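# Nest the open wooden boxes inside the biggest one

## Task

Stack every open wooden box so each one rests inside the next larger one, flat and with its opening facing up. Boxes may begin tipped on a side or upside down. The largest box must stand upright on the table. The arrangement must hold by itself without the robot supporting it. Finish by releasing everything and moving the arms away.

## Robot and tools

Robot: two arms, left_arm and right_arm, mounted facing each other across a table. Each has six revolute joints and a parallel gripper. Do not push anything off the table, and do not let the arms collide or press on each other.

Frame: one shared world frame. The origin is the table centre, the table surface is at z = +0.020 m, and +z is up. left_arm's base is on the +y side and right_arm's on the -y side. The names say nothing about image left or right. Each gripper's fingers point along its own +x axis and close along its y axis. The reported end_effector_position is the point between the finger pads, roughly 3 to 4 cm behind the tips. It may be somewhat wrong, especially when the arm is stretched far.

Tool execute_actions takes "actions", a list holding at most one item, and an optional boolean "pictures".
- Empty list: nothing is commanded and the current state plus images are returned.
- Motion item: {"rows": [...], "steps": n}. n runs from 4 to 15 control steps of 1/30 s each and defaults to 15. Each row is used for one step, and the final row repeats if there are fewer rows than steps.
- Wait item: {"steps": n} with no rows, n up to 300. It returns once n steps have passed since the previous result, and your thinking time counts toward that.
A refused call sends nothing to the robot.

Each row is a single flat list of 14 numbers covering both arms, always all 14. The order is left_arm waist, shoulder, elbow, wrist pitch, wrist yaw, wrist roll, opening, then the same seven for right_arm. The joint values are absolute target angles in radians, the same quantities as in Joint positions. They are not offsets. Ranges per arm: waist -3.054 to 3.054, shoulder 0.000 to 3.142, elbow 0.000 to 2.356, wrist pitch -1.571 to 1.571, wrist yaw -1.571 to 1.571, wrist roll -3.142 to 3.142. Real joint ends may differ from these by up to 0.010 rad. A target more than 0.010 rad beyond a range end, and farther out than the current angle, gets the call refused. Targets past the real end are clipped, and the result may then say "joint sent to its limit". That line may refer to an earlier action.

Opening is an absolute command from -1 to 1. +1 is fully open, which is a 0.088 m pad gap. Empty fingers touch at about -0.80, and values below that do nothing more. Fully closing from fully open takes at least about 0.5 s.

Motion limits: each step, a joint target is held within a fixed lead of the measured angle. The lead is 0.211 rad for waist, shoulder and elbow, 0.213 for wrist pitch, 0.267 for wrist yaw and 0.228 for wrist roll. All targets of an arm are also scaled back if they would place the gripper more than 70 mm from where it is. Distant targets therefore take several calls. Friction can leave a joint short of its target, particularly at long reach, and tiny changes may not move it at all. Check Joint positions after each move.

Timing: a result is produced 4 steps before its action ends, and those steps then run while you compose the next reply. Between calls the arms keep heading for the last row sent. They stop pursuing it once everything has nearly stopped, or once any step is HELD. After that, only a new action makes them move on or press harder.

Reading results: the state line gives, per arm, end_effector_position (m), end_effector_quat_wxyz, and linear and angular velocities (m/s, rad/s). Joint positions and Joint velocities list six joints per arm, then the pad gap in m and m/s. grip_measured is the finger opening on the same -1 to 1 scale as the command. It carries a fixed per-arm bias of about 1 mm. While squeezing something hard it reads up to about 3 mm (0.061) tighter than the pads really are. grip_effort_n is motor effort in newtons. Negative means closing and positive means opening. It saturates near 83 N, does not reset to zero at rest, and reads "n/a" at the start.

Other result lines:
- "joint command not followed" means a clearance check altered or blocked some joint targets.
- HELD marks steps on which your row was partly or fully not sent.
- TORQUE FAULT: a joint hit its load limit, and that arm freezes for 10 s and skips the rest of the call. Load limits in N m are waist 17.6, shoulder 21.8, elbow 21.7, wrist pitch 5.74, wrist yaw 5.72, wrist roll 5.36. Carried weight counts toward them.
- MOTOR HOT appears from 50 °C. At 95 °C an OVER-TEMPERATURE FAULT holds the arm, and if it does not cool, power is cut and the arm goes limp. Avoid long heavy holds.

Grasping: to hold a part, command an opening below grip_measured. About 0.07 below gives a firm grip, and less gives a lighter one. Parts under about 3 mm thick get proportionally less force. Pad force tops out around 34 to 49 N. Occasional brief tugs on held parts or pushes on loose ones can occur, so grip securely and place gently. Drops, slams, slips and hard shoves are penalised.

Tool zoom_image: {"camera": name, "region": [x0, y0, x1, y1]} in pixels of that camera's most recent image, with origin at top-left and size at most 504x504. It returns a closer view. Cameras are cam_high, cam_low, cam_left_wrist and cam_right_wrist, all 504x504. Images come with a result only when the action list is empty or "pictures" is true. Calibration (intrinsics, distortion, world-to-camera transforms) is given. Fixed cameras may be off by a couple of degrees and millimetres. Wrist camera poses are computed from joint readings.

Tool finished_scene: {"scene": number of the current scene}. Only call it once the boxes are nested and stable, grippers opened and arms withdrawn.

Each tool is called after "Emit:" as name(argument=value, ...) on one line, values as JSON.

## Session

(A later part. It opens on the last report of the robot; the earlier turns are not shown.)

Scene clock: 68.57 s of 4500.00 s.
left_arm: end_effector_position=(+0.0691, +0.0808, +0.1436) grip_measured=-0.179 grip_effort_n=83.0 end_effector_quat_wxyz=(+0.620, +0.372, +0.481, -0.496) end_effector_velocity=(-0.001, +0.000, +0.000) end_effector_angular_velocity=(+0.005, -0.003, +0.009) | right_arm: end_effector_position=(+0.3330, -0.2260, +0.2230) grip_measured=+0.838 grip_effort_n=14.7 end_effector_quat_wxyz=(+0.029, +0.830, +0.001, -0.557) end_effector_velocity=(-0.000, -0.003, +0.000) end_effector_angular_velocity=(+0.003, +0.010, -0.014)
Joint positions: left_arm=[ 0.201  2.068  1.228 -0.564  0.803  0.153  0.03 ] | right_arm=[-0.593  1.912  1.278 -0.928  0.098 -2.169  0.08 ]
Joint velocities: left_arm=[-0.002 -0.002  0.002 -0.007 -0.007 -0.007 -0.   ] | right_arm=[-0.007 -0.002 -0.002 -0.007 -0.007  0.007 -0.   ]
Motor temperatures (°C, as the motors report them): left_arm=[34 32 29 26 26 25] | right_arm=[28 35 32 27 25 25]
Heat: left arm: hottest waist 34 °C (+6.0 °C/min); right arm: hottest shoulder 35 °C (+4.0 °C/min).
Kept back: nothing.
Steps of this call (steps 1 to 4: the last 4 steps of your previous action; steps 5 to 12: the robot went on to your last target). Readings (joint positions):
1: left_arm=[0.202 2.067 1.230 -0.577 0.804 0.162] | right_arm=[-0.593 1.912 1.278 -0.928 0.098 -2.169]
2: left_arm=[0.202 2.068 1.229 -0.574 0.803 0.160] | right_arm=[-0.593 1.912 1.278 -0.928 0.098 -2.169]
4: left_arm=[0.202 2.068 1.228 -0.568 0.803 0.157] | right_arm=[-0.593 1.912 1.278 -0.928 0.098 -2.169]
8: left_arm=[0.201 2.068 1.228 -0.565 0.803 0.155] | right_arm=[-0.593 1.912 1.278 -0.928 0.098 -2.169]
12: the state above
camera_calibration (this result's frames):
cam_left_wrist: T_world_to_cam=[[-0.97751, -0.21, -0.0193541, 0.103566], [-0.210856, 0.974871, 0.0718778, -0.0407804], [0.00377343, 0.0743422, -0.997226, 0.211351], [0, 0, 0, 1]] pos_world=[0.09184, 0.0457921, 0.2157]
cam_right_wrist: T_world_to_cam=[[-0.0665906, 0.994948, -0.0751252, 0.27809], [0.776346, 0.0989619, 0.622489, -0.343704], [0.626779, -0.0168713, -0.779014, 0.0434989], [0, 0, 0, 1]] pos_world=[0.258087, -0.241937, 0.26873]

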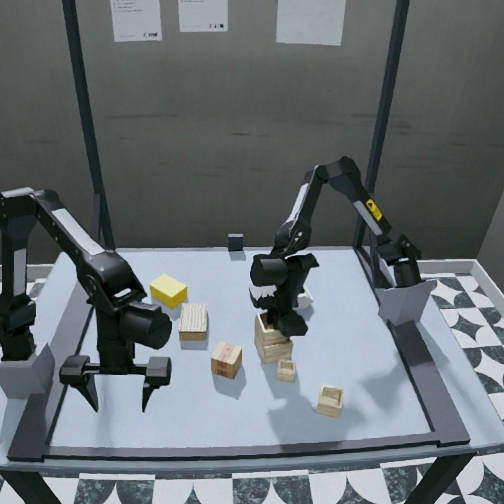

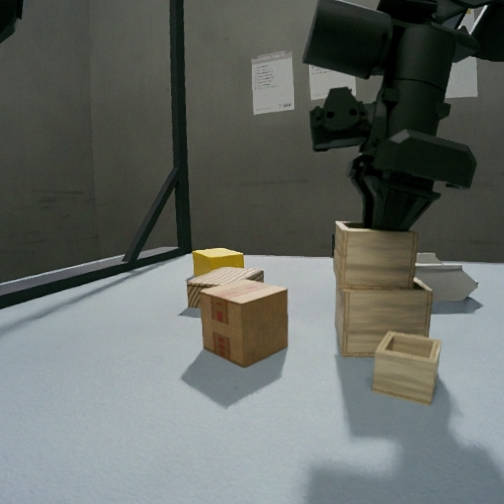

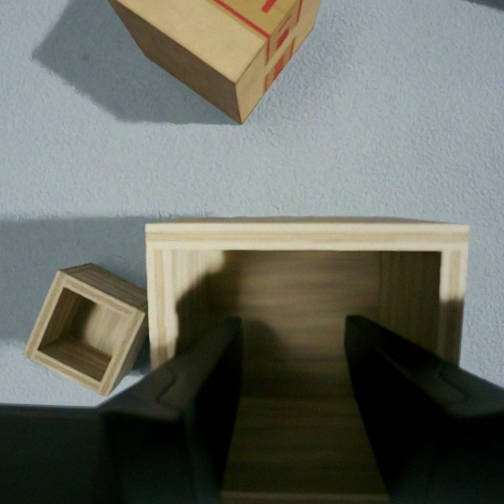

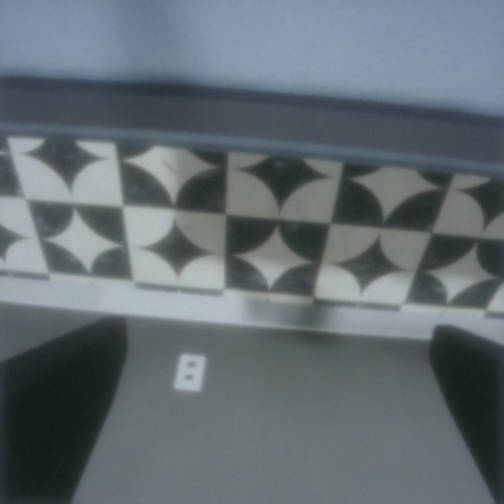

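Emit:
execute_actions(actions=[{"rows":[[0.2,2.075,1.205,-0.555,0.80,0.15,0.3,-0.593,1.912,1.278,-0.928,0.098,-2.169,0.84],[0.2,2.075,1.205,-0.555,0.80,0.15,0.3,-0.593,1.912,1.278,-0.928,0.098,-2.169,0.84],[0.2,2.075,1.205,-0.555,0.80,0.15,0.3,-0.593,1.912,1.278,-0.928,0.098,-2.169,0.84],[0.2,2.075,1.205,-0.555,0.80,0.15,0.3,-0.593,1.912,1.278,-0.928,0.098,-2.169,0.84],[0.2,2.075,1.205,-0.555,0.80,0.15,0.3,-0.593,1.912,1.278,-0.928,0.098,-2.169,0.84],[0.2,2.075,1.205,-0.555,0.80,0.15,0.3,-0.593,1.912,1.278,-0.928,0.098,-2.169,0.84],[0.185,2.085,1.19,-0.51,0.797,0.125,0.3,-0.593,1.912,1.278,-0.928,0.098,-2.169,0.84]],"steps":15}])

Emit:
execute_actions(actions=[{"steps":12}], pictures=true)

Scene clock: 69.37 s of 4500.00 s.
left_arm: end_effector_position=(+0.0712, +0.0814, +0.1404) grip_measured=-0.179 grip_effort_n=83.0 end_effector_quat_wxyz=(+0.624, +0.368, +0.477, -0.497) end_effector_velocity=(+0.004, -0.003, -0.005) end_effector_angular_velocity=(-0.033, -0.018, +0.006) | right_arm: end_effector_position=(+0.3330, -0.2260, +0.2230) grip_measured=+0.838 grip_effort_n=15.1 end_effector_quat_wxyz=(+0.029, +0.830, +0.001, -0.557) end_effector_velocity=(-0.001, -0.000, +0.001) end_effector_angular_velocity=(-0.006, +0.008, +0.019)
Joint positions: left_arm=[ 0.2    2.068  1.207 -0.523  0.803  0.137  0.03 ] | right_arm=[-0.593  1.912  1.278 -0.928  0.098 -2.169  0.08 ]
Joint velocities: left_arm=[-0.007 -0.002 -0.037  0.095 -0.007 -0.051 -0.   ] | right_arm=[-0.002 -0.002  0.002 -0.007 -0.007 -0.022 -0.   ]
Motor temperatures (°C, as the motors report them): left_arm=[34 31 29 26 26 25] | right_arm=[28 35 32 27 25 25]
Heat: left arm: hottest waist 34 °C (+6.1 °C/min); right arm: hottest shoulder 35 °C (+4.0 °C/min).
Steps of this call (steps 1 to 13: the robot went on to your last target; steps 14 to 24: the first 11 steps of this action). Readings (joint positions):
14: left_arm=[0.201 2.068 1.226 -0.562 0.803 0.153] | right_arm=[-0.593 1.912 1.278 -0.928 0.098 -2.169]
15: left_arm=[0.201 2.068 1.224 -0.560 0.803 0.153] | right_arm=[-0.593 1.912 1.278 -0.928 0.098 -2.169]
17: left_arm=[0.201 2.068 1.220 -0.557 0.803 0.153] | right_arm=[-0.593 1.912 1.278 -0.928 0.098 -2.169]
21: left_arm=[0.201 2.068 1.213 -0.541 0.803 0.145] | right_arm=[-0.593 1.912 1.278 -0.928 0.098 -2.169]
24: the state above

Scene clock: 69.77 s of 4500.00 s.
left_arm: end_effector_position=(+0.0714, +0.0801, +0.1398) grip_measured=-0.179 grip_effort_n=83.0 end_effector_quat_wxyz=(+0.625, +0.368, +0.475, -0.499) end_effector_velocity=(+0.002, +0.002, -0.001) end_effector_angular_velocity=(+0.008, -0.022, -0.004) | right_arm: end_effector_position=(+0.3330, -0.2260, +0.2230) grip_measured=+0.838 grip_effort_n=14.7 end_effector_quat_wxyz=(+0.029, +0.830, +0.001, -0.557) end_effector_velocity=(-0.002, -0.005, -0.000) end_effector_angular_velocity=(-0.021, +0.018, +0.009)
Joint positions: left_arm=[ 0.198  2.068  1.204 -0.509  0.803  0.13   0.03 ] | right_arm=[-0.593  1.912  1.278 -0.928  0.098 -2.169  0.08 ]
Joint velocities: left_arm=[-0.002 -0.002 -0.007  0.007 -0.022  0.007 -0.   ] | right_arm=[-0.007 -0.002 -0.002 -0.022 -0.007 -0.022 -0.   ]
Motor temperatures (°C, as the motors report them): left_arm=[34 31 29 26 26 25] | right_arm=[28 35 32 27 25 25]
Heat: left arm: hottest waist 34 °C (+6.0 °C/min); right arm: hottest shoulder 35 °C (+4.0 °C/min).
Kept back: nothing.
Steps of this call (steps 1 to 4: the last 4 steps of your previous action; steps 5 to 12: the robot went on to your last target). Readings (joint positions):
1: left_arm=[0.199 2.068 1.206 -0.520 0.803 0.135] | right_arm=[-0.593 1.912 1.278 -0.928 0.098 -2.169]
2: left_arm=[0.199 2.068 1.205 -0.517 0.803 0.134] | right_arm=[-0.593 1.912 1.278 -0.928 0.098 -2.169]
4: left_arm=[0.198 2.068 1.205 -0.513 0.803 0.132] | right_arm=[-0.593 1.912 1.278 -0.928 0.098 -2.169]
8: left_arm=[0.198 2.068 1.204 -0.510 0.803 0.130] | right_arm=[-0.593 1.912 1.278 -0.928 0.098 -2.169]
12: the state above
camera_calibration (this result's frames):
cam_left_wrist: T_world_to_cam=[[-0.977336, -0.210559, -0.0219016, 0.106045], [-0.211451, 0.975934, 0.0533037, -0.0367714], [0.0101509, 0.0567267, -0.998338, 0.208782], [0, 0, 0, 1]] pos_world=[0.0937465, 0.0463716, 0.212718]
cam_right_wrist: T_world_to_cam=[[-0.0665906, 0.994948, -0.0751252, 0.27809], [0.776346, 0.0989619, 0.622489, -0.343704], [0.626779, -0.0168713, -0.779014, 0.0434989], [0, 0, 0, 1]] pos_world=[0.258087, -0.241937, 0.26873]

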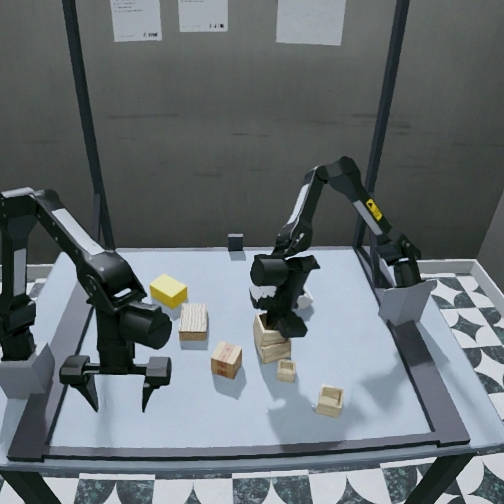

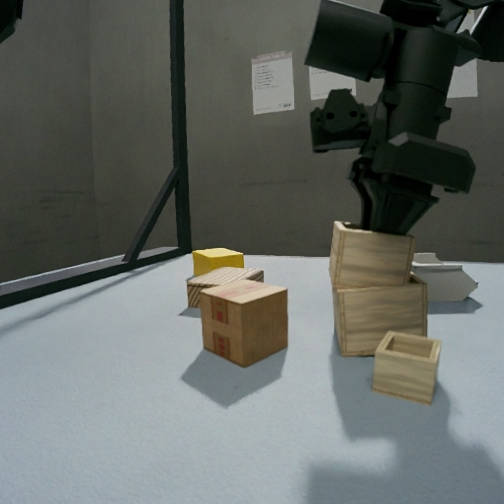

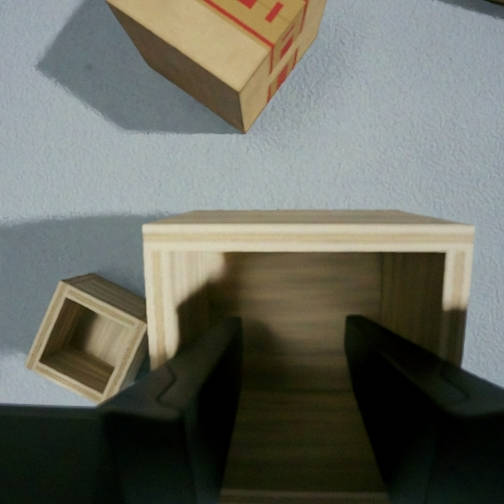

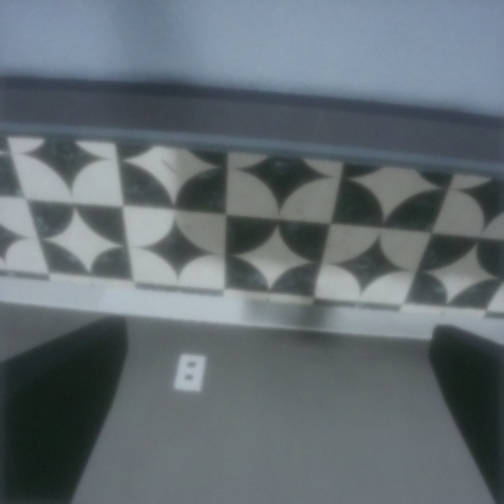

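Emit:
execute_actions(actions=[{"rows":[[0.237,2.02,1.235,-0.65,0.804,0.2,0.3,-0.593,1.912,1.278,-0.928,0.098,-2.169,0.84]],"steps":15}])

Emit:
execute_actions(actions=[{"rows":[[0.215,2.045,1.215,-0.6,0.804,0.175,0.3,-0.593,1.912,1.278,-0.928,0.098,-2.169,0.84]],"steps":15}])

Emit:
execute_actions(actions=[{"steps":10}], pictures=true)

Scene clock: 70.40 s of 4500.00 s.
left_arm: end_effector_position=(+0.0658, +0.0911, +0.1557) grip_measured=-0.179 grip_effort_n=83.0 end_effector_quat_wxyz=(+0.620, +0.371, +0.489, -0.489) end_effector_velocity=(-0.010, -0.006, +0.019) end_effector_angular_velocity=(-0.008, -0.019, -0.022) | right_arm: end_effector_position=(+0.3330, -0.2260, +0.2230) grip_measured=+0.838 grip_effort_n=15.1 end_effector_quat_wxyz=(+0.029, +0.830, +0.001, -0.557) end_effector_velocity=(+0.002, -0.000, +0.001) end_effector_angular_velocity=(+0.000, -0.010, +0.005)
Joint positions: left_arm=[ 0.229  2.037  1.224 -0.641  0.803  0.193  0.03 ] | right_arm=[-0.593  1.912  1.278 -0.928  0.098 -2.169  0.08 ]
Joint velocities: left_arm=[ 0.007 -0.046  0.032 -0.066 -0.007  0.022 -0.   ] | right_arm=[-0.002 -0.002 -0.002  0.007  0.007 -0.007 -0.   ]
Motor temperatures (°C, as the motors report them): left_arm=[34 31 29 26 26 25] | right_arm=[28 35 32 27 25 25]
Heat: left arm: hottest waist 34 °C (+6.1 °C/min); right arm: hottest shoulder 35 °C (+4.0 °C/min).
Steps of this call (steps 1 to 8: the robot went on to your last target; steps 9 to 19: the first 11 steps of this action). Readings (joint positions):
9: left_arm=[0.199 2.066 1.206 -0.520 0.803 0.136] | right_arm=[-0.593 1.912 1.278 -0.928 0.098 -2.169]
10: left_arm=[0.203 2.062 1.212 -0.554 0.803 0.149] | right_arm=[-0.593 1.912 1.278 -0.928 0.098 -2.169]
12: left_arm=[0.213 2.053 1.213 -0.598 0.803 0.169] | right_arm=[-0.593 1.912 1.278 -0.928 0.098 -2.169]
16: left_arm=[0.226 2.043 1.220 -0.631 0.803 0.187] | right_arm=[-0.593 1.912 1.278 -0.928 0.098 -2.169]
19: the state above

Scene clock: 70.90 s of 4500.00 s.
left_arm: end_effector_position=(+0.0637, +0.0855, +0.1526) grip_measured=-0.179 grip_effort_n=83.0 end_effector_quat_wxyz=(+0.619, +0.375, +0.480, -0.496) end_effector_velocity=(+0.001, +0.003, -0.004) end_effector_angular_velocity=(+0.008, +0.003, +0.026) | right_arm: end_effector_position=(+0.3330, -0.2260, +0.2230) grip_measured=+0.838 grip_effort_n=15.1 end_effector_quat_wxyz=(+0.029, +0.830, +0.001, -0.557) end_effector_velocity=(-0.002, -0.001, -0.002) end_effector_angular_velocity=(-0.004, +0.012, -0.006)
Joint positions: left_arm=[ 0.214  2.035  1.221 -0.605  0.803  0.179  0.03 ] | right_arm=[-0.593  1.912  1.278 -0.928  0.098 -2.169  0.08 ]
Joint velocities: left_arm=[-0.002  0.002 -0.012  0.007 -0.007 -0.022 -0.   ] | right_arm=[ 0.002  0.002 -0.002 -0.007 -0.007  0.007 -0.   ]
Motor temperatures (°C, as the motors report them): left_arm=[34 31 29 26 26 25] | right_arm=[28 35 32 27 25 25]
Heat: left arm: hottest waist 34 °C (+6.0 °C/min); right arm: hottest shoulder 35 °C (+4.0 °C/min).
Steps of this call (steps 1 to 4: the last 4 steps of your previous action; steps 5 to 15: the first 11 steps of this action). Readings (joint positions):
5: left_arm=[0.229 2.034 1.226 -0.644 0.803 0.195] | right_arm=[-0.593 1.912 1.278 -0.928 0.098 -2.169]
6: left_arm=[0.228 2.034 1.225 -0.635 0.803 0.193] | right_arm=[-0.593 1.912 1.278 -0.928 0.098 -2.169]
8: left_arm=[0.223 2.034 1.225 -0.620 0.803 0.187] | right_arm=[-0.593 1.912 1.278 -0.928 0.098 -2.169]
12: left_arm=[0.215 2.035 1.223 -0.608 0.803 0.181] | right_arm=[-0.593 1.912 1.278 -0.928 0.098 -2.169]
15: the state above

Scene clock: 71.23 s of 4500.00 s.
left_arm: end_effector_position=(+0.0640, +0.0854, +0.1525) grip_measured=-0.179 grip_effort_n=83.0 end_effector_quat_wxyz=(+0.619, +0.374, +0.480, -0.496) end_effector_velocity=(-0.001, -0.001, -0.001) end_effector_angular_velocity=(-0.003, +0.008, +0.002) | right_arm: end_effector_position=(+0.3330, -0.2260, +0.2230) grip_measured=+0.838 grip_effort_n=15.1 end_effector_quat_wxyz=(+0.029, +0.830, +0.001, -0.557) end_effector_velocity=(-0.003, -0.004, -0.001) end_effector_angular_velocity=(-0.016, +0.018, +0.000)
Joint positions: left_arm=[ 0.214  2.036  1.22  -0.602  0.803  0.178  0.03 ] | right_arm=[-0.593  1.912  1.278 -0.928  0.098 -2.169  0.08 ]
Joint velocities: left_arm=[-0.002  0.002 -0.002  0.007  0.007 -0.007  0.   ] | right_arm=[-0.002 -0.002 -0.002 -0.022 -0.007 -0.007 -0.   ]
Motor temperatures (°C, as the motors report them): left_arm=[34 31 29 26 26 25] | right_arm=[28 35 32 27 25 25]
Heat: left arm: hottest waist 34 °C (+6.1 °C/min); right arm: hottest shoulder 35 °C (+4.0 °C/min).
Kept back: nothing.
Steps of this call (steps 1 to 4: the last 4 steps of your previous action; steps 5 to 10: the robot went on to your last target). Readings (joint positions):
1: left_arm=[0.214 2.035 1.220 -0.604 0.803 0.179] | right_arm=[-0.593 1.912 1.278 -0.928 0.098 -2.169]
2: left_arm=[0.214 2.036 1.220 -0.604 0.803 0.179] | right_arm=[-0.593 1.912 1.278 -0.928 0.098 -2.169]
4: left_arm=[0.214 2.036 1.220 -0.603 0.803 0.179] | right_arm=[-0.593 1.912 1.278 -0.928 0.098 -2.169]
8: left_arm=[0.214 2.036 1.220 -0.602 0.803 0.178] | right_arm=[-0.593 1.912 1.278 -0.928 0.098 -2.169]
10: the state above
camera_calibration (this result's frames):
cam_left_wrist: T_world_to_cam=[[-0.978555, -0.204737, -0.0226598, 0.0998427], [-0.205863, 0.975851, 0.0730425, -0.0475374], [0.0071581, 0.0761409, -0.997071, 0.219485], [0, 0, 0, 1]] pos_world=[0.0863442, 0.0501192, 0.224577]
cam_right_wrist: T_world_to_cam=[[-0.0665906, 0.994948, -0.0751252, 0.27809], [0.776346, 0.0989619, 0.622489, -0.343704], [0.626779, -0.0168713, -0.779014, 0.0434989], [0, 0, 0, 1]] pos_world=[0.258087, -0.241937, 0.26873]

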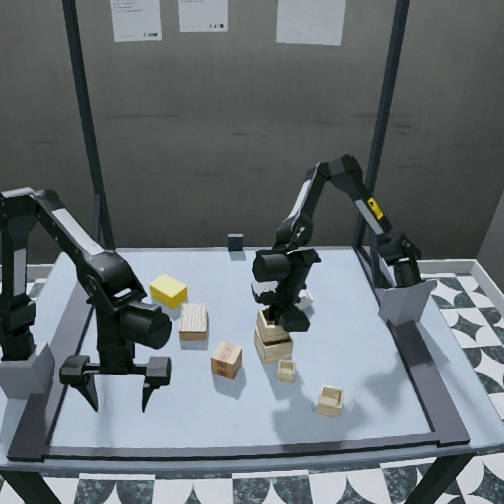

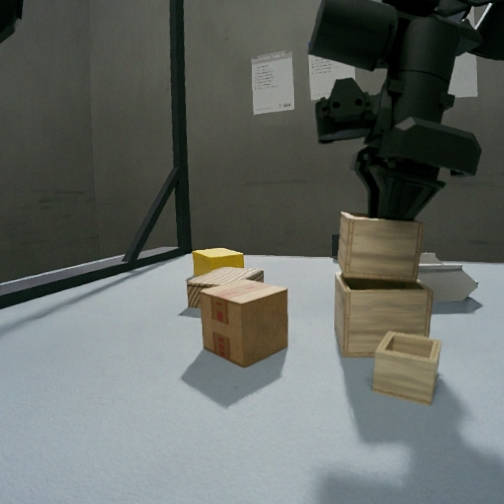

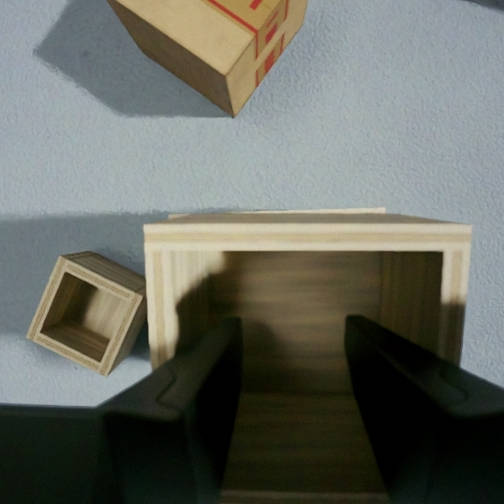

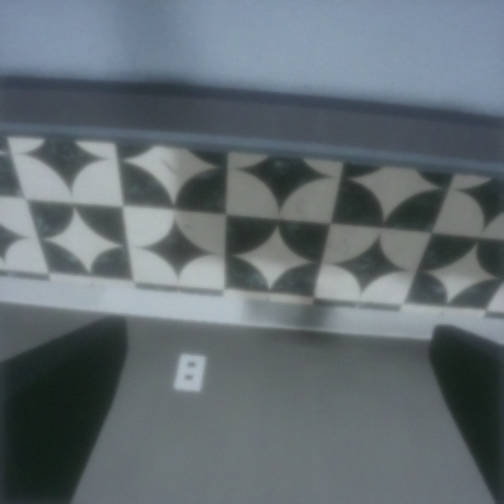

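Emit:
execute_actions(actions=[{"rows":[[0.2,2.068,1.222,-0.585,0.80,0.15,0.3,-0.593,1.912,1.278,-0.928,0.098,-2.169,0.84]],"steps":15}])

Emit:
execute_actions(actions=[{"rows":[[0.182,2.08,1.202,-0.535,0.797,0.125,0.3,-0.593,1.912,1.278,-0.928,0.098,-2.169,0.84]],"steps":15}])

Emit:
execute_actions(actions=[{"steps":10}], pictures=true)

Scene clock: 71.87 s of 4500.00 s.
left_arm: end_effector_position=(+0.0653, +0.0853, +0.1437) grip_measured=-0.179 grip_effort_n=83.0 end_effector_quat_wxyz=(+0.619, +0.371, +0.489, -0.490) end_effector_velocity=(-0.002, +0.001, -0.002) end_effector_angular_velocity=(+0.012, +0.000, +0.008) | right_arm: end_effector_position=(+0.3330, -0.2260, +0.2230) grip_measured=+0.838 grip_effort_n=14.7 end_effector_quat_wxyz=(+0.029, +0.830, +0.001, -0.557) end_effector_velocity=(-0.003, -0.005, -0.001) end_effector_angular_velocity=(-0.031, +0.006, +0.016)
Joint positions: left_arm=[ 0.201  2.057  1.22  -0.588  0.803  0.154  0.03 ] | right_arm=[-0.593  1.912  1.278 -0.928  0.098 -2.169  0.08 ]
Joint velocities: left_arm=[-0.007 -0.002 -0.002 -0.007 -0.007 -0.007 -0.   ] | right_arm=[ 0.002 -0.002 -0.002 -0.022  0.007 -0.022 -0.   ]
Motor temperatures (°C, as the motors report them): left_arm=[34 31 29 26 26 25] | right_arm=[28 35 32 27 25 25]
Heat: left arm: hottest waist 34 °C (+6.0 °C/min); right arm: hottest shoulder 35 °C (+4.0 °C/min).
Steps of this call (steps 1 to 8: the robot went on to your last target; steps 9 to 19: the first 11 steps of this action). Readings (joint positions):
9: left_arm=[0.213 2.038 1.220 -0.601 0.803 0.175] | right_arm=[-0.593 1.912 1.278 -0.928 0.098 -2.169]
10: left_arm=[0.212 2.041 1.220 -0.597 0.803 0.169] | right_arm=[-0.593 1.912 1.278 -0.928 0.098 -2.169]
12: left_arm=[0.206 2.048 1.220 -0.592 0.803 0.163] | right_arm=[-0.593 1.912 1.278 -0.928 0.098 -2.169]
16: left_arm=[0.201 2.057 1.220 -0.588 0.803 0.156] | right_arm=[-0.593 1.912 1.278 -0.928 0.098 -2.169]
19: the state above

Scene clock: 72.37 s of 4500.00 s.
left_arm: end_effector_position=(+0.0678, +0.0813, +0.1427) grip_measured=-0.179 grip_effort_n=83.0 end_effector_quat_wxyz=(+0.624, +0.366, +0.482, -0.494) end_effector_velocity=(+0.000, -0.002, +0.001) end_effector_angular_velocity=(-0.010, -0.014, -0.007) | right_arm: end_effector_position=(+0.3330, -0.2260, +0.2230) grip_measured=+0.838 grip_effort_n=14.7 end_effector_quat_wxyz=(+0.029, +0.830, +0.001, -0.557) end_effector_velocity=(-0.003, -0.001, -0.001) end_effector_angular_velocity=(-0.006, +0.010, +0.009)
Joint positions: left_arm=[ 0.198  2.059  1.212 -0.544  0.803  0.129  0.03 ] | right_arm=[-0.593  1.912  1.278 -0.928  0.098 -2.169  0.08 ]
Joint velocities: left_arm=[-0.002 -0.007 -0.007  0.022 -0.007 -0.007 -0.   ] | right_arm=[ 0.002 -0.002 -0.002 -0.007 -0.007 -0.007 -0.   ]
Motor temperatures (°C, as the motors report them): left_arm=[34 31 29 26 26 25] | right_arm=[28 35 32 27 25 25]
Heat: left arm: hottest waist 34 °C (+6.1 °C/min); right arm: hottest shoulder 35 °C (+4.0 °C/min).
Steps of this call (steps 1 to 4: the last 4 steps of your previous action; steps 5 to 15: the first 11 steps of this action). Readings (joint positions):
5: left_arm=[0.200 2.058 1.219 -0.583 0.803 0.150] | right_arm=[-0.593 1.912 1.278 -0.928 0.098 -2.169]
6: left_arm=[0.199 2.059 1.218 -0.574 0.803 0.145] | right_arm=[-0.593 1.912 1.278 -0.928 0.098 -2.169]
8: left_arm=[0.199 2.059 1.216 -0.559 0.803 0.138] | right_arm=[-0.593 1.912 1.278 -0.928 0.098 -2.169]
12: left_arm=[0.198 2.059 1.213 -0.547 0.803 0.131] | right_arm=[-0.593 1.912 1.278 -0.928 0.098 -2.169]
15: the state above

Scene clock: 72.70 s of 4500.00 s.
left_arm: end_effector_position=(+0.0680, +0.0812, +0.1426) grip_measured=-0.179 grip_effort_n=83.0 end_effector_quat_wxyz=(+0.625, +0.366, +0.482, -0.494) end_effector_velocity=(+0.001, +0.003, -0.001) end_effector_angular_velocity=(+0.014, -0.018, +0.002) | right_arm: end_effector_position=(+0.3330, -0.2260, +0.2230) grip_measured=+0.838 grip_effort_n=14.7 end_effector_quat_wxyz=(+0.029, +0.830, +0.001, -0.557) end_effector_velocity=(+0.000, +0.005, +0.000) end_effector_angular_velocity=(+0.027, +0.008, +0.014)
Joint positions: left_arm=[ 0.198  2.059  1.212 -0.542  0.803  0.128  0.03 ] | right_arm=[-0.593  1.912  1.278 -0.928  0.098 -2.169  0.08 ]
Joint velocities: left_arm=[-0.002 -0.002 -0.002 -0.007 -0.022  0.007  0.   ] | right_arm=[-0.002 -0.002 -0.002  0.022 -0.022 -0.007 -0.   ]
Motor temperatures (°C, as the motors report them): left_arm=[34 31 29 26 26 25] | right_arm=[28 35 32 27 25 25]
Heat: left arm: hottest waist 34 °C (+6.0 °C/min); right arm: hottest shoulder 35 °C (+4.0 °C/min).
Kept back: nothing.
Steps of this call (steps 1 to 4: the last 4 steps of your previous action; steps 5 to 10: the robot went on to your last target). Readings (joint positions):
1: left_arm=[0.198 2.059 1.212 -0.543 0.803 0.129] | right_arm=[-0.593 1.912 1.278 -0.928 0.098 -2.169]
2: left_arm=[0.198 2.059 1.212 -0.543 0.803 0.129] | right_arm=[-0.593 1.912 1.278 -0.928 0.098 -2.169]
4: left_arm=[0.198 2.059 1.212 -0.542 0.803 0.129] | right_arm=[-0.593 1.912 1.278 -0.928 0.098 -2.169]
8: left_arm=[0.198 2.059 1.212 -0.542 0.803 0.128] | right_arm=[-0.593 1.912 1.278 -0.928 0.098 -2.169]
10: the state above
camera_calibration (this result's frames):
cam_left_wrist: T_world_to_cam=[[-0.974795, -0.222444, -0.0171085, 0.103048], [-0.223089, 0.972681, 0.0642162, -0.0392218], [0.00235655, 0.0664144, -0.997789, 0.211206], [0, 0, 0, 1]] pos_world=[0.0912035, 0.0470457, 0.215021]
cam_right_wrist: T_world_to_cam=[[-0.0665906, 0.994948, -0.0751252, 0.27809], [0.776346, 0.0989619, 0.622489, -0.343704], [0.626779, -0.0168713, -0.779014, 0.0434989], [0, 0, 0, 1]] pos_world=[0.258087, -0.241937, 0.26873]

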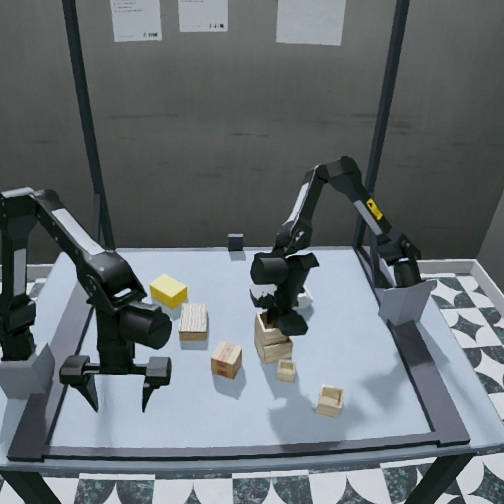

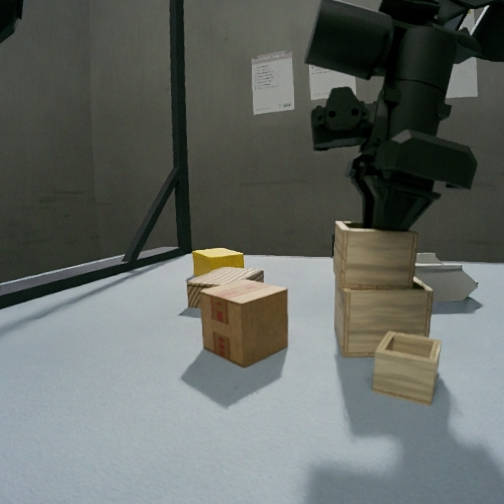

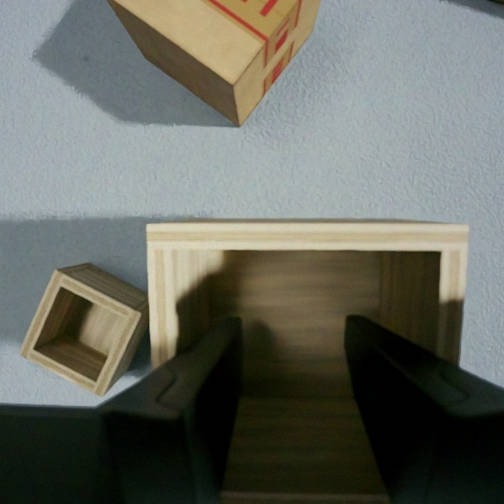

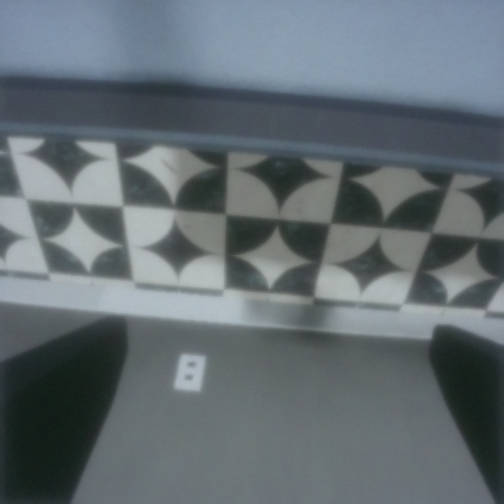

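Emit:
execute_actions(actions=[{"rows":[[0.216,2.02,1.2,-0.594,0.803,0.178,0.3,-0.593,1.912,1.278,-0.928,0.098,-2.169,0.84]],"steps":15}])

Emit:
execute_actions(actions=[{"rows":[[0.198,2.048,1.182,-0.55,0.80,0.153,0.3,-0.593,1.912,1.278,-0.928,0.098,-2.169,0.84]],"steps":15}])

Emit:
execute_actions(actions=[{"rows":[[0.18,2.062,1.162,-0.5,0.796,0.128,0.3,-0.593,1.912,1.278,-0.928,0.098,-2.169,0.84]],"steps":15}])

Emit:
execute_actions(actions=[{"steps":10}], pictures=true)

Scene clock: 73.37 s of 4500.00 s.
left_arm: end_effector_position=(+0.0635, +0.0884, +0.1474) grip_measured=-0.179 grip_effort_n=83.0 end_effector_quat_wxyz=(+0.618, +0.374, +0.484, -0.494) end_effector_velocity=(-0.005, -0.000, +0.016) end_effector_angular_velocity=(-0.014, -0.022, -0.015) | right_arm: end_effector_position=(+0.3330, -0.2260, +0.2230) grip_measured=+0.838 grip_effort_n=14.7 end_effector_quat_wxyz=(+0.029, +0.830, +0.001, -0.557) end_effector_velocity=(-0.001, -0.002, +0.000) end_effector_angular_velocity=(-0.013, -0.002, +0.006)
Joint positions: left_arm=[ 0.208  2.038  1.204 -0.589  0.803  0.172  0.03 ] | right_arm=[-0.593  1.912  1.278 -0.928  0.098 -2.169  0.08 ]
Joint velocities: left_arm=[ 0.017 -0.046  0.002 -0.037 -0.007  0.022  0.   ] | right_arm=[ 0.002 -0.002 -0.002 -0.007  0.007 -0.007  0.   ]
Motor temperatures (°C, as the motors report them): left_arm=[34 31 29 26 26 25] | right_arm=[28 35 32 27 25 25]
Heat: left arm: hottest waist 34 °C (+6.1 °C/min); right arm: hottest shoulder 35 °C (+3.0 °C/min).
Steps of this call (steps 1 to 9: the robot went on to your last target; steps 10 to 20: the first 11 steps of this action). Readings (joint positions):
10: left_arm=[0.199 2.058 1.212 -0.544 0.803 0.131] | right_arm=[-0.593 1.912 1.278 -0.928 0.098 -2.169]
11: left_arm=[0.201 2.055 1.211 -0.552 0.803 0.140] | right_arm=[-0.593 1.912 1.278 -0.928 0.098 -2.169]
13: left_arm=[0.203 2.050 1.208 -0.570 0.803 0.155] | right_arm=[-0.593 1.912 1.278 -0.928 0.098 -2.169]
17: left_arm=[0.205 2.043 1.204 -0.586 0.803 0.168] | right_arm=[-0.593 1.912 1.278 -0.928 0.098 -2.169]
20: the state above

Scene clock: 73.87 s of 4500.00 s.
left_arm: end_effector_position=(+0.0629, +0.0870, +0.1441) grip_measured=-0.179 grip_effort_n=83.0 end_effector_quat_wxyz=(+0.619, +0.374, +0.479, -0.498) end_effector_velocity=(-0.002, +0.003, -0.003) end_effector_angular_velocity=(+0.008, +0.020, +0.029) | right_arm: end_effector_position=(+0.3330, -0.2260, +0.2230) grip_measured=+0.838 grip_effort_n=15.1 end_effector_quat_wxyz=(+0.029, +0.830, +0.001, -0.557) end_effector_velocity=(-0.004, -0.004, +0.000) end_effector_angular_velocity=(+0.002, +0.028, -0.014)
Joint positions: left_arm=[ 0.199  2.036  1.189 -0.555  0.803  0.157  0.03 ] | right_arm=[-0.593  1.912  1.278 -0.928  0.098 -2.169  0.08 ]
Joint velocities: left_arm=[-0.002  0.002 -0.007 -0.007  0.007 -0.022 -0.   ] | right_arm=[-0.007 -0.007 -0.002 -0.022 -0.022  0.007 -0.   ]
Motor temperatures (°C, as the motors report them): left_arm=[34 31 29 26 26 25] | right_arm=[28 35 32 27 25 25]
Heat: left arm: hottest waist 34 °C (+6.0 °C/min); right arm: hottest shoulder 35 °C (+3.0 °C/min).
Steps of this call (steps 1 to 4: the last 4 steps of your previous action; steps 5 to 15: the first 11 steps of this action). Readings (joint positions):
5: left_arm=[0.209 2.035 1.202 -0.589 0.803 0.174] | right_arm=[-0.593 1.912 1.278 -0.928 0.098 -2.169]
6: left_arm=[0.209 2.035 1.199 -0.580 0.803 0.171] | right_arm=[-0.593 1.912 1.278 -0.928 0.098 -2.169]
8: left_arm=[0.205 2.035 1.194 -0.568 0.803 0.165] | right_arm=[-0.593 1.912 1.278 -0.928 0.098 -2.169]
12: left_arm=[0.200 2.036 1.190 -0.557 0.803 0.159] | right_arm=[-0.593 1.912 1.278 -0.928 0.098 -2.169]
15: the state above

Scene clock: 74.37 s of 4500.00 s.
left_arm: end_effector_position=(+0.0656, +0.0849, +0.1422) grip_measured=-0.179 grip_effort_n=83.0 end_effector_quat_wxyz=(+0.625, +0.368, +0.474, -0.500) end_effector_velocity=(+0.002, -0.003, +0.000) end_effector_angular_velocity=(-0.016, -0.018, -0.014) | right_arm: end_effector_position=(+0.3330, -0.2260, +0.2230) grip_measured=+0.838 grip_effort_n=15.1 end_effector_quat_wxyz=(+0.029, +0.830, +0.001, -0.557) end_effector_velocity=(-0.000, -0.003, +0.000) end_effector_angular_velocity=(-0.003, +0.010, -0.001)
Joint positions: left_arm=[ 0.198  2.038  1.175 -0.509  0.804  0.132  0.03 ] | right_arm=[-0.593  1.912  1.278 -0.928  0.098 -2.169  0.08 ]
Joint velocities: left_arm=[-0.002 -0.002 -0.007  0.037 -0.007 -0.007  0.   ] | right_arm=[-0.007 -0.002 -0.002 -0.007 -0.007 -0.007 -0.   ]
Motor temperatures (°C, as the motors report them): left_arm=[34 31 29 26 26 25] | right_arm=[28 35 32 27 25 25]
Heat: left arm: hottest waist 34 °C (+6.1 °C/min); right arm: hottest shoulder 35 °C (+3.0 °C/min).
Steps of this call (steps 1 to 4: the last 4 steps of your previous action; steps 5 to 15: the first 11 steps of this action). Readings (joint positions):
5: left_arm=[0.199 2.037 1.187 -0.548 0.803 0.153] | right_arm=[-0.593 1.912 1.278 -0.928 0.098 -2.169]
6: left_arm=[0.198 2.037 1.183 -0.537 0.804 0.147] | right_arm=[-0.593 1.912 1.278 -0.928 0.098 -2.169]
8: left_arm=[0.198 2.038 1.179 -0.525 0.804 0.140] | right_arm=[-0.593 1.912 1.278 -0.928 0.098 -2.169]
12: left_arm=[0.198 2.038 1.176 -0.513 0.804 0.134] | right_arm=[-0.593 1.912 1.278 -0.928 0.098 -2.169]
15: the state above

Scene clock: 74.70 s of 4500.00 s.
left_arm: end_effector_position=(+0.0658, +0.0848, +0.1421) grip_measured=-0.179 grip_effort_n=83.0 end_effector_quat_wxyz=(+0.625, +0.368, +0.474, -0.500) end_effector_velocity=(-0.003, +0.001, -0.001) end_effector_angular_velocity=(+0.002, +0.016, +0.022) | right_arm: end_effector_position=(+0.3330, -0.2260, +0.2230) grip_measured=+0.838 grip_effort_n=14.7 end_effector_quat_wxyz=(+0.029, +0.830, +0.001, -0.557) end_effector_velocity=(-0.003, -0.001, -0.001) end_effector_angular_velocity=(-0.006, +0.010, +0.009)
Joint positions: left_arm=[ 0.198  2.038  1.174 -0.507  0.804  0.131  0.03 ] | right_arm=[-0.593  1.912  1.278 -0.928  0.098 -2.169  0.08 ]
Joint velocities: left_arm=[-0.002 -0.002 -0.002 -0.007  0.007 -0.022 -0.   ] | right_arm=[ 0.002 -0.002 -0.002 -0.007 -0.007 -0.007 -0.   ]
Motor temperatures (°C, as the motors report them): left_arm=[34 31 29 26 26 25] | right_arm=[28 35 32 27 25 25]
Heat: left arm: hottest waist 34 °C (+6.0 °C/min); right arm: hottest shoulder 35 °C (+3.0 °C/min).
Kept back: nothing.
Steps of this call (steps 1 to 4: the last 4 steps of your previous action; steps 5 to 10: the robot went on to your last target). Readings (joint positions):
1: left_arm=[0.198 2.038 1.175 -0.509 0.804 0.131] | right_arm=[-0.593 1.912 1.278 -0.928 0.098 -2.169]
2: left_arm=[0.198 2.038 1.175 -0.508 0.804 0.131] | right_arm=[-0.593 1.912 1.278 -0.928 0.098 -2.169]
4: left_arm=[0.198 2.038 1.174 -0.508 0.804 0.131] | right_arm=[-0.593 1.912 1.278 -0.928 0.098 -2.169]
8: left_arm=[0.198 2.038 1.174 -0.507 0.804 0.131] | right_arm=[-0.593 1.912 1.278 -0.928 0.098 -2.169]
10: the state above
camera_calibration (this result's frames):
cam_left_wrist: T_world_to_cam=[[-0.977823, -0.208247, -0.0222386, 0.101403], [-0.209138, 0.976551, 0.0510855, -0.0425449], [0.0110787, 0.0546035, -0.998447, 0.21097], [0, 0, 0, 1]] pos_world=[0.0879192, 0.0511445, 0.215071]
cam_right_wrist: T_world_to_cam=[[-0.0665906, 0.994948, -0.0751252, 0.27809], [0.776346, 0.0989619, 0.622489, -0.343704], [0.626779, -0.0168713, -0.779014, 0.0434989], [0, 0, 0, 1]] pos_world=[0.258087, -0.241937, 0.26873]

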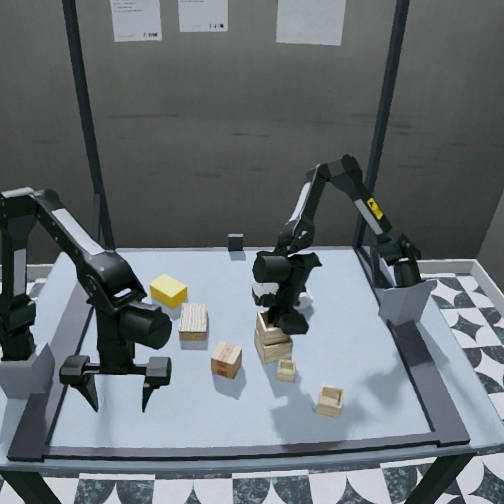

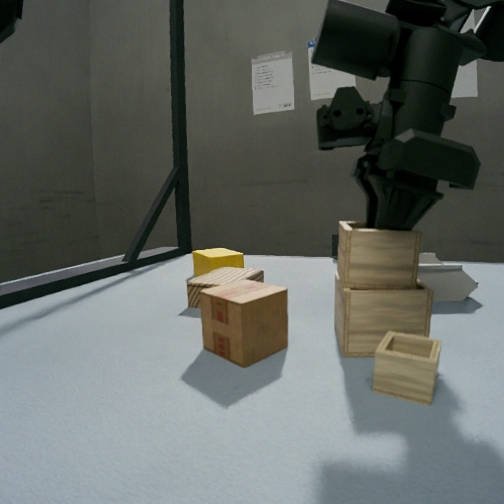

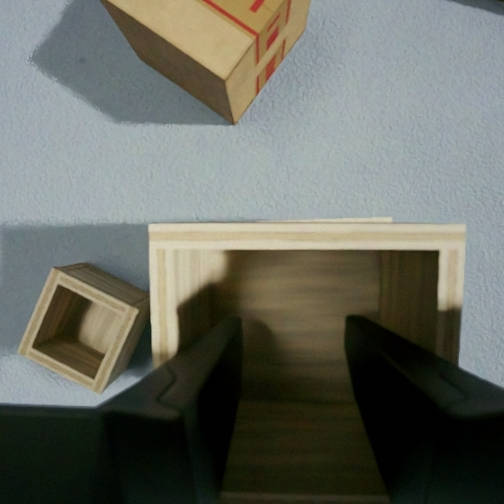

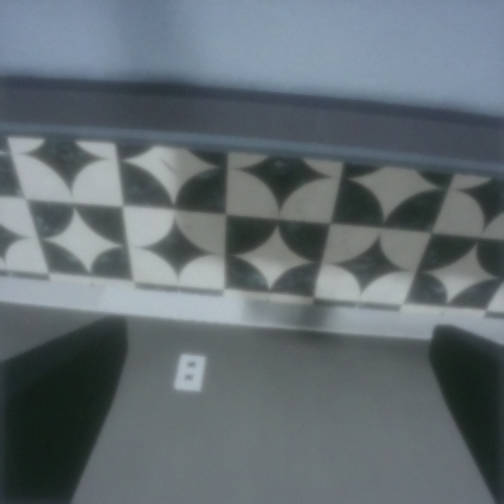

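Emit:
execute_actions(actions=[{"rows":[[0.21,2.025,1.2,-0.58,0.803,0.165,0.3,-0.593,1.912,1.278,-0.928,0.098,-2.169,0.84],[0.21,2.025,1.2,-0.58,0.803,0.165,0.3,-0.593,1.912,1.278,-0.928,0.098,-2.169,0.84],[0.21,2.025,1.2,-0.58,0.803,0.165,0.3,-0.593,1.912,1.278,-0.928,0.098,-2.169,0.84],[0.21,2.025,1.2,-0.58,0.803,0.165,0.3,-0.593,1.912,1.278,-0.928,0.098,-2.169,0.84],[0.21,2.025,1.2,-0.58,0.803,0.165,0.3,-0.593,1.912,1.278,-0.928,0.098,-2.169,0.84],[0.21,2.025,1.2,-0.58,0.803,0.165,0.3,-0.593,1.912,1.278,-0.928,0.098,-2.169,0.84],[0.21,2.025,1.2,-0.58,0.803,0.165,0.3,-0.593,1.912,1.278,-0.928,0.098,-2.169,0.84],[0.22,2.062,1.22,-0.575,0.803,0.155,0.3,-0.593,1.912,1.278,-0.928,0.098,-2.169,0.84]],"steps":15}])

Emit:
execute_actions(actions=[{"steps":10}], pictures=true)

Scene clock: 75.57 s of 4500.00 s.
left_arm: end_effector_position=(+0.0655, +0.0872, +0.1461) grip_measured=-0.179 grip_effort_n=83.0 end_effector_quat_wxyz=(+0.621, +0.370, +0.483, -0.494) end_effector_velocity=(+0.019, -0.023, +0.021) end_effector_angular_velocity=(-0.061, -0.021, +0.017) | right_arm: end_effector_position=(+0.3330, -0.2260, +0.2230) grip_measured=+0.838 grip_effort_n=14.7 end_effector_quat_wxyz=(+0.029, +0.830, +0.001, -0.557) end_effector_velocity=(-0.001, -0.002, -0.000) end_effector_angular_velocity=(+0.001, +0.010, -0.010)
Joint positions: left_arm=[ 0.207  2.043  1.201 -0.571  0.804  0.156  0.03 ] | right_arm=[-0.593  1.912  1.278 -0.928  0.098 -2.169  0.08 ]
Joint velocities: left_arm=[ 0.042  0.046  0.105 -0.007  0.007 -0.022 -0.   ] | right_arm=[-0.002 -0.002 -0.002 -0.007 -0.007  0.007 -0.   ]
Motor temperatures (°C, as the motors report them): left_arm=[34 31 29 26 26 25] | right_arm=[28 35 32 27 25 25]
Heat: left arm: hottest waist 34 °C (+6.0 °C/min); right arm: hottest shoulder 35 °C (+3.0 °C/min).
Steps of this call (steps 1 to 15: the robot went on to your last target; steps 16 to 26: the first 11 steps of this action). Readings (joint positions):
16: left_arm=[0.199 2.037 1.175 -0.512 0.804 0.132] | right_arm=[-0.593 1.912 1.278 -0.928 0.098 -2.169]
17: left_arm=[0.201 2.037 1.180 -0.525 0.804 0.137] | right_arm=[-0.593 1.912 1.278 -0.928 0.098 -2.169]
19: left_arm=[0.202 2.037 1.184 -0.547 0.804 0.147] | right_arm=[-0.593 1.912 1.278 -0.928 0.098 -2.169]
23: left_arm=[0.204 2.037 1.189 -0.568 0.804 0.156] | right_arm=[-0.593 1.912 1.278 -0.928 0.098 -2.169]
26: the state above

Scene clock: 75.90 s of 4500.00 s.
left_arm: end_effector_position=(+0.0688, +0.0866, +0.1469) grip_measured=-0.179 grip_effort_n=83.0 end_effector_quat_wxyz=(+0.623, +0.368, +0.484, -0.492) end_effector_velocity=(-0.002, +0.002, -0.000) end_effector_angular_velocity=(+0.015, -0.000, +0.004) | right_arm: end_effector_position=(+0.3330, -0.2260, +0.2230) grip_measured=+0.838 grip_effort_n=15.1 end_effector_quat_wxyz=(+0.029, +0.830, +0.001, -0.557) end_effector_velocity=(-0.001, +0.002, +0.001) end_effector_angular_velocity=(+0.010, +0.000, +0.013)
Joint positions: left_arm=[ 0.213  2.052  1.21  -0.574  0.804  0.156  0.03 ] | right_arm=[-0.593  1.912  1.278 -0.928  0.098 -2.169  0.08 ]
Joint velocities: left_arm=[-0.002 -0.002  0.002 -0.022 -0.007  0.007 -0.   ] | right_arm=[ 0.002 -0.007 -0.002  0.007 -0.007 -0.007 -0.   ]
Motor temperatures (°C, as the motors report them): left_arm=[34 31 29 26 26 25] | right_arm=[28 35 32 27 25 25]
Heat: left arm: hottest waist 34 °C (+6.0 °C/min); right arm: hottest shoulder 35 °C (+3.0 °C/min).
Kept back: nothing.
Steps of this call (steps 1 to 4: the last 4 steps of your previous action; steps 5 to 10: the robot went on to your last target). Readings (joint positions):
1: left_arm=[0.209 2.045 1.205 -0.571 0.804 0.156] | right_arm=[-0.593 1.912 1.278 -0.928 0.098 -2.169]
2: left_arm=[0.211 2.046 1.207 -0.571 0.804 0.156] | right_arm=[-0.593 1.912 1.278 -0.928 0.098 -2.169]
4: left_arm=[0.213 2.048 1.209 -0.572 0.804 0.156] | right_arm=[-0.593 1.912 1.278 -0.928 0.098 -2.169]
8: left_arm=[0.213 2.052 1.210 -0.573 0.804 0.156] | right_arm=[-0.593 1.912 1.278 -0.928 0.098 -2.169]
10: the state above
camera_calibration (this result's frames):
cam_left_wrist: T_world_to_cam=[[-0.974481, -0.22381, -0.0172186, 0.105209], [-0.224471, 0.971828, 0.0718607, -0.0455449], [0.000650348, 0.073892, -0.997266, 0.214504], [0, 0, 0, 1]] pos_world=[0.0921614, 0.0519586, 0.219002]
cam_right_wrist: T_world_to_cam=[[-0.0665906, 0.994948, -0.0751252, 0.27809], [0.776346, 0.0989619, 0.622489, -0.343704], [0.626779, -0.0168713, -0.779014, 0.0434989], [0, 0, 0, 1]] pos_world=[0.258087, -0.241937, 0.26873]

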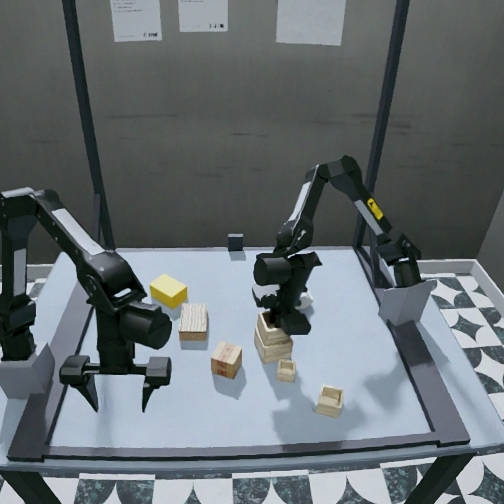

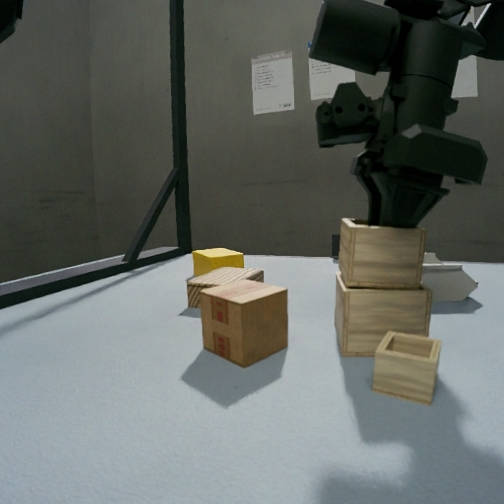

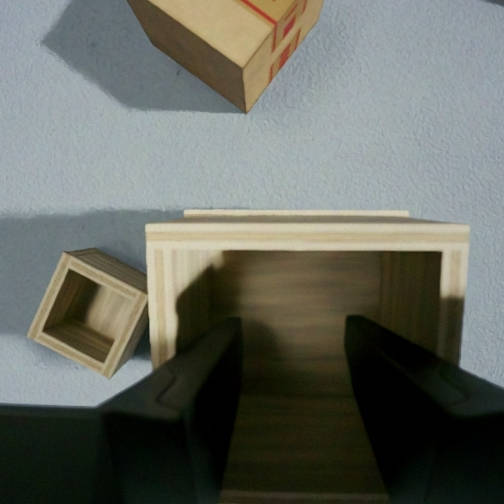

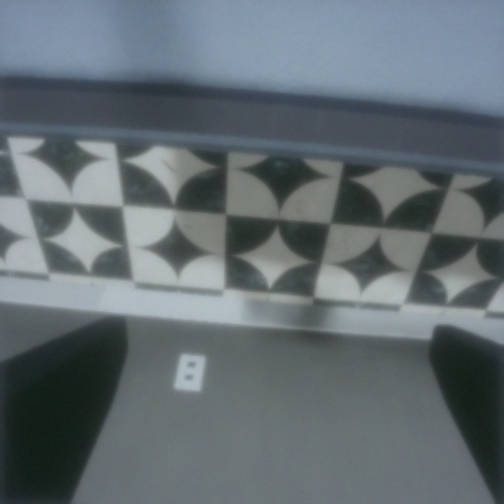

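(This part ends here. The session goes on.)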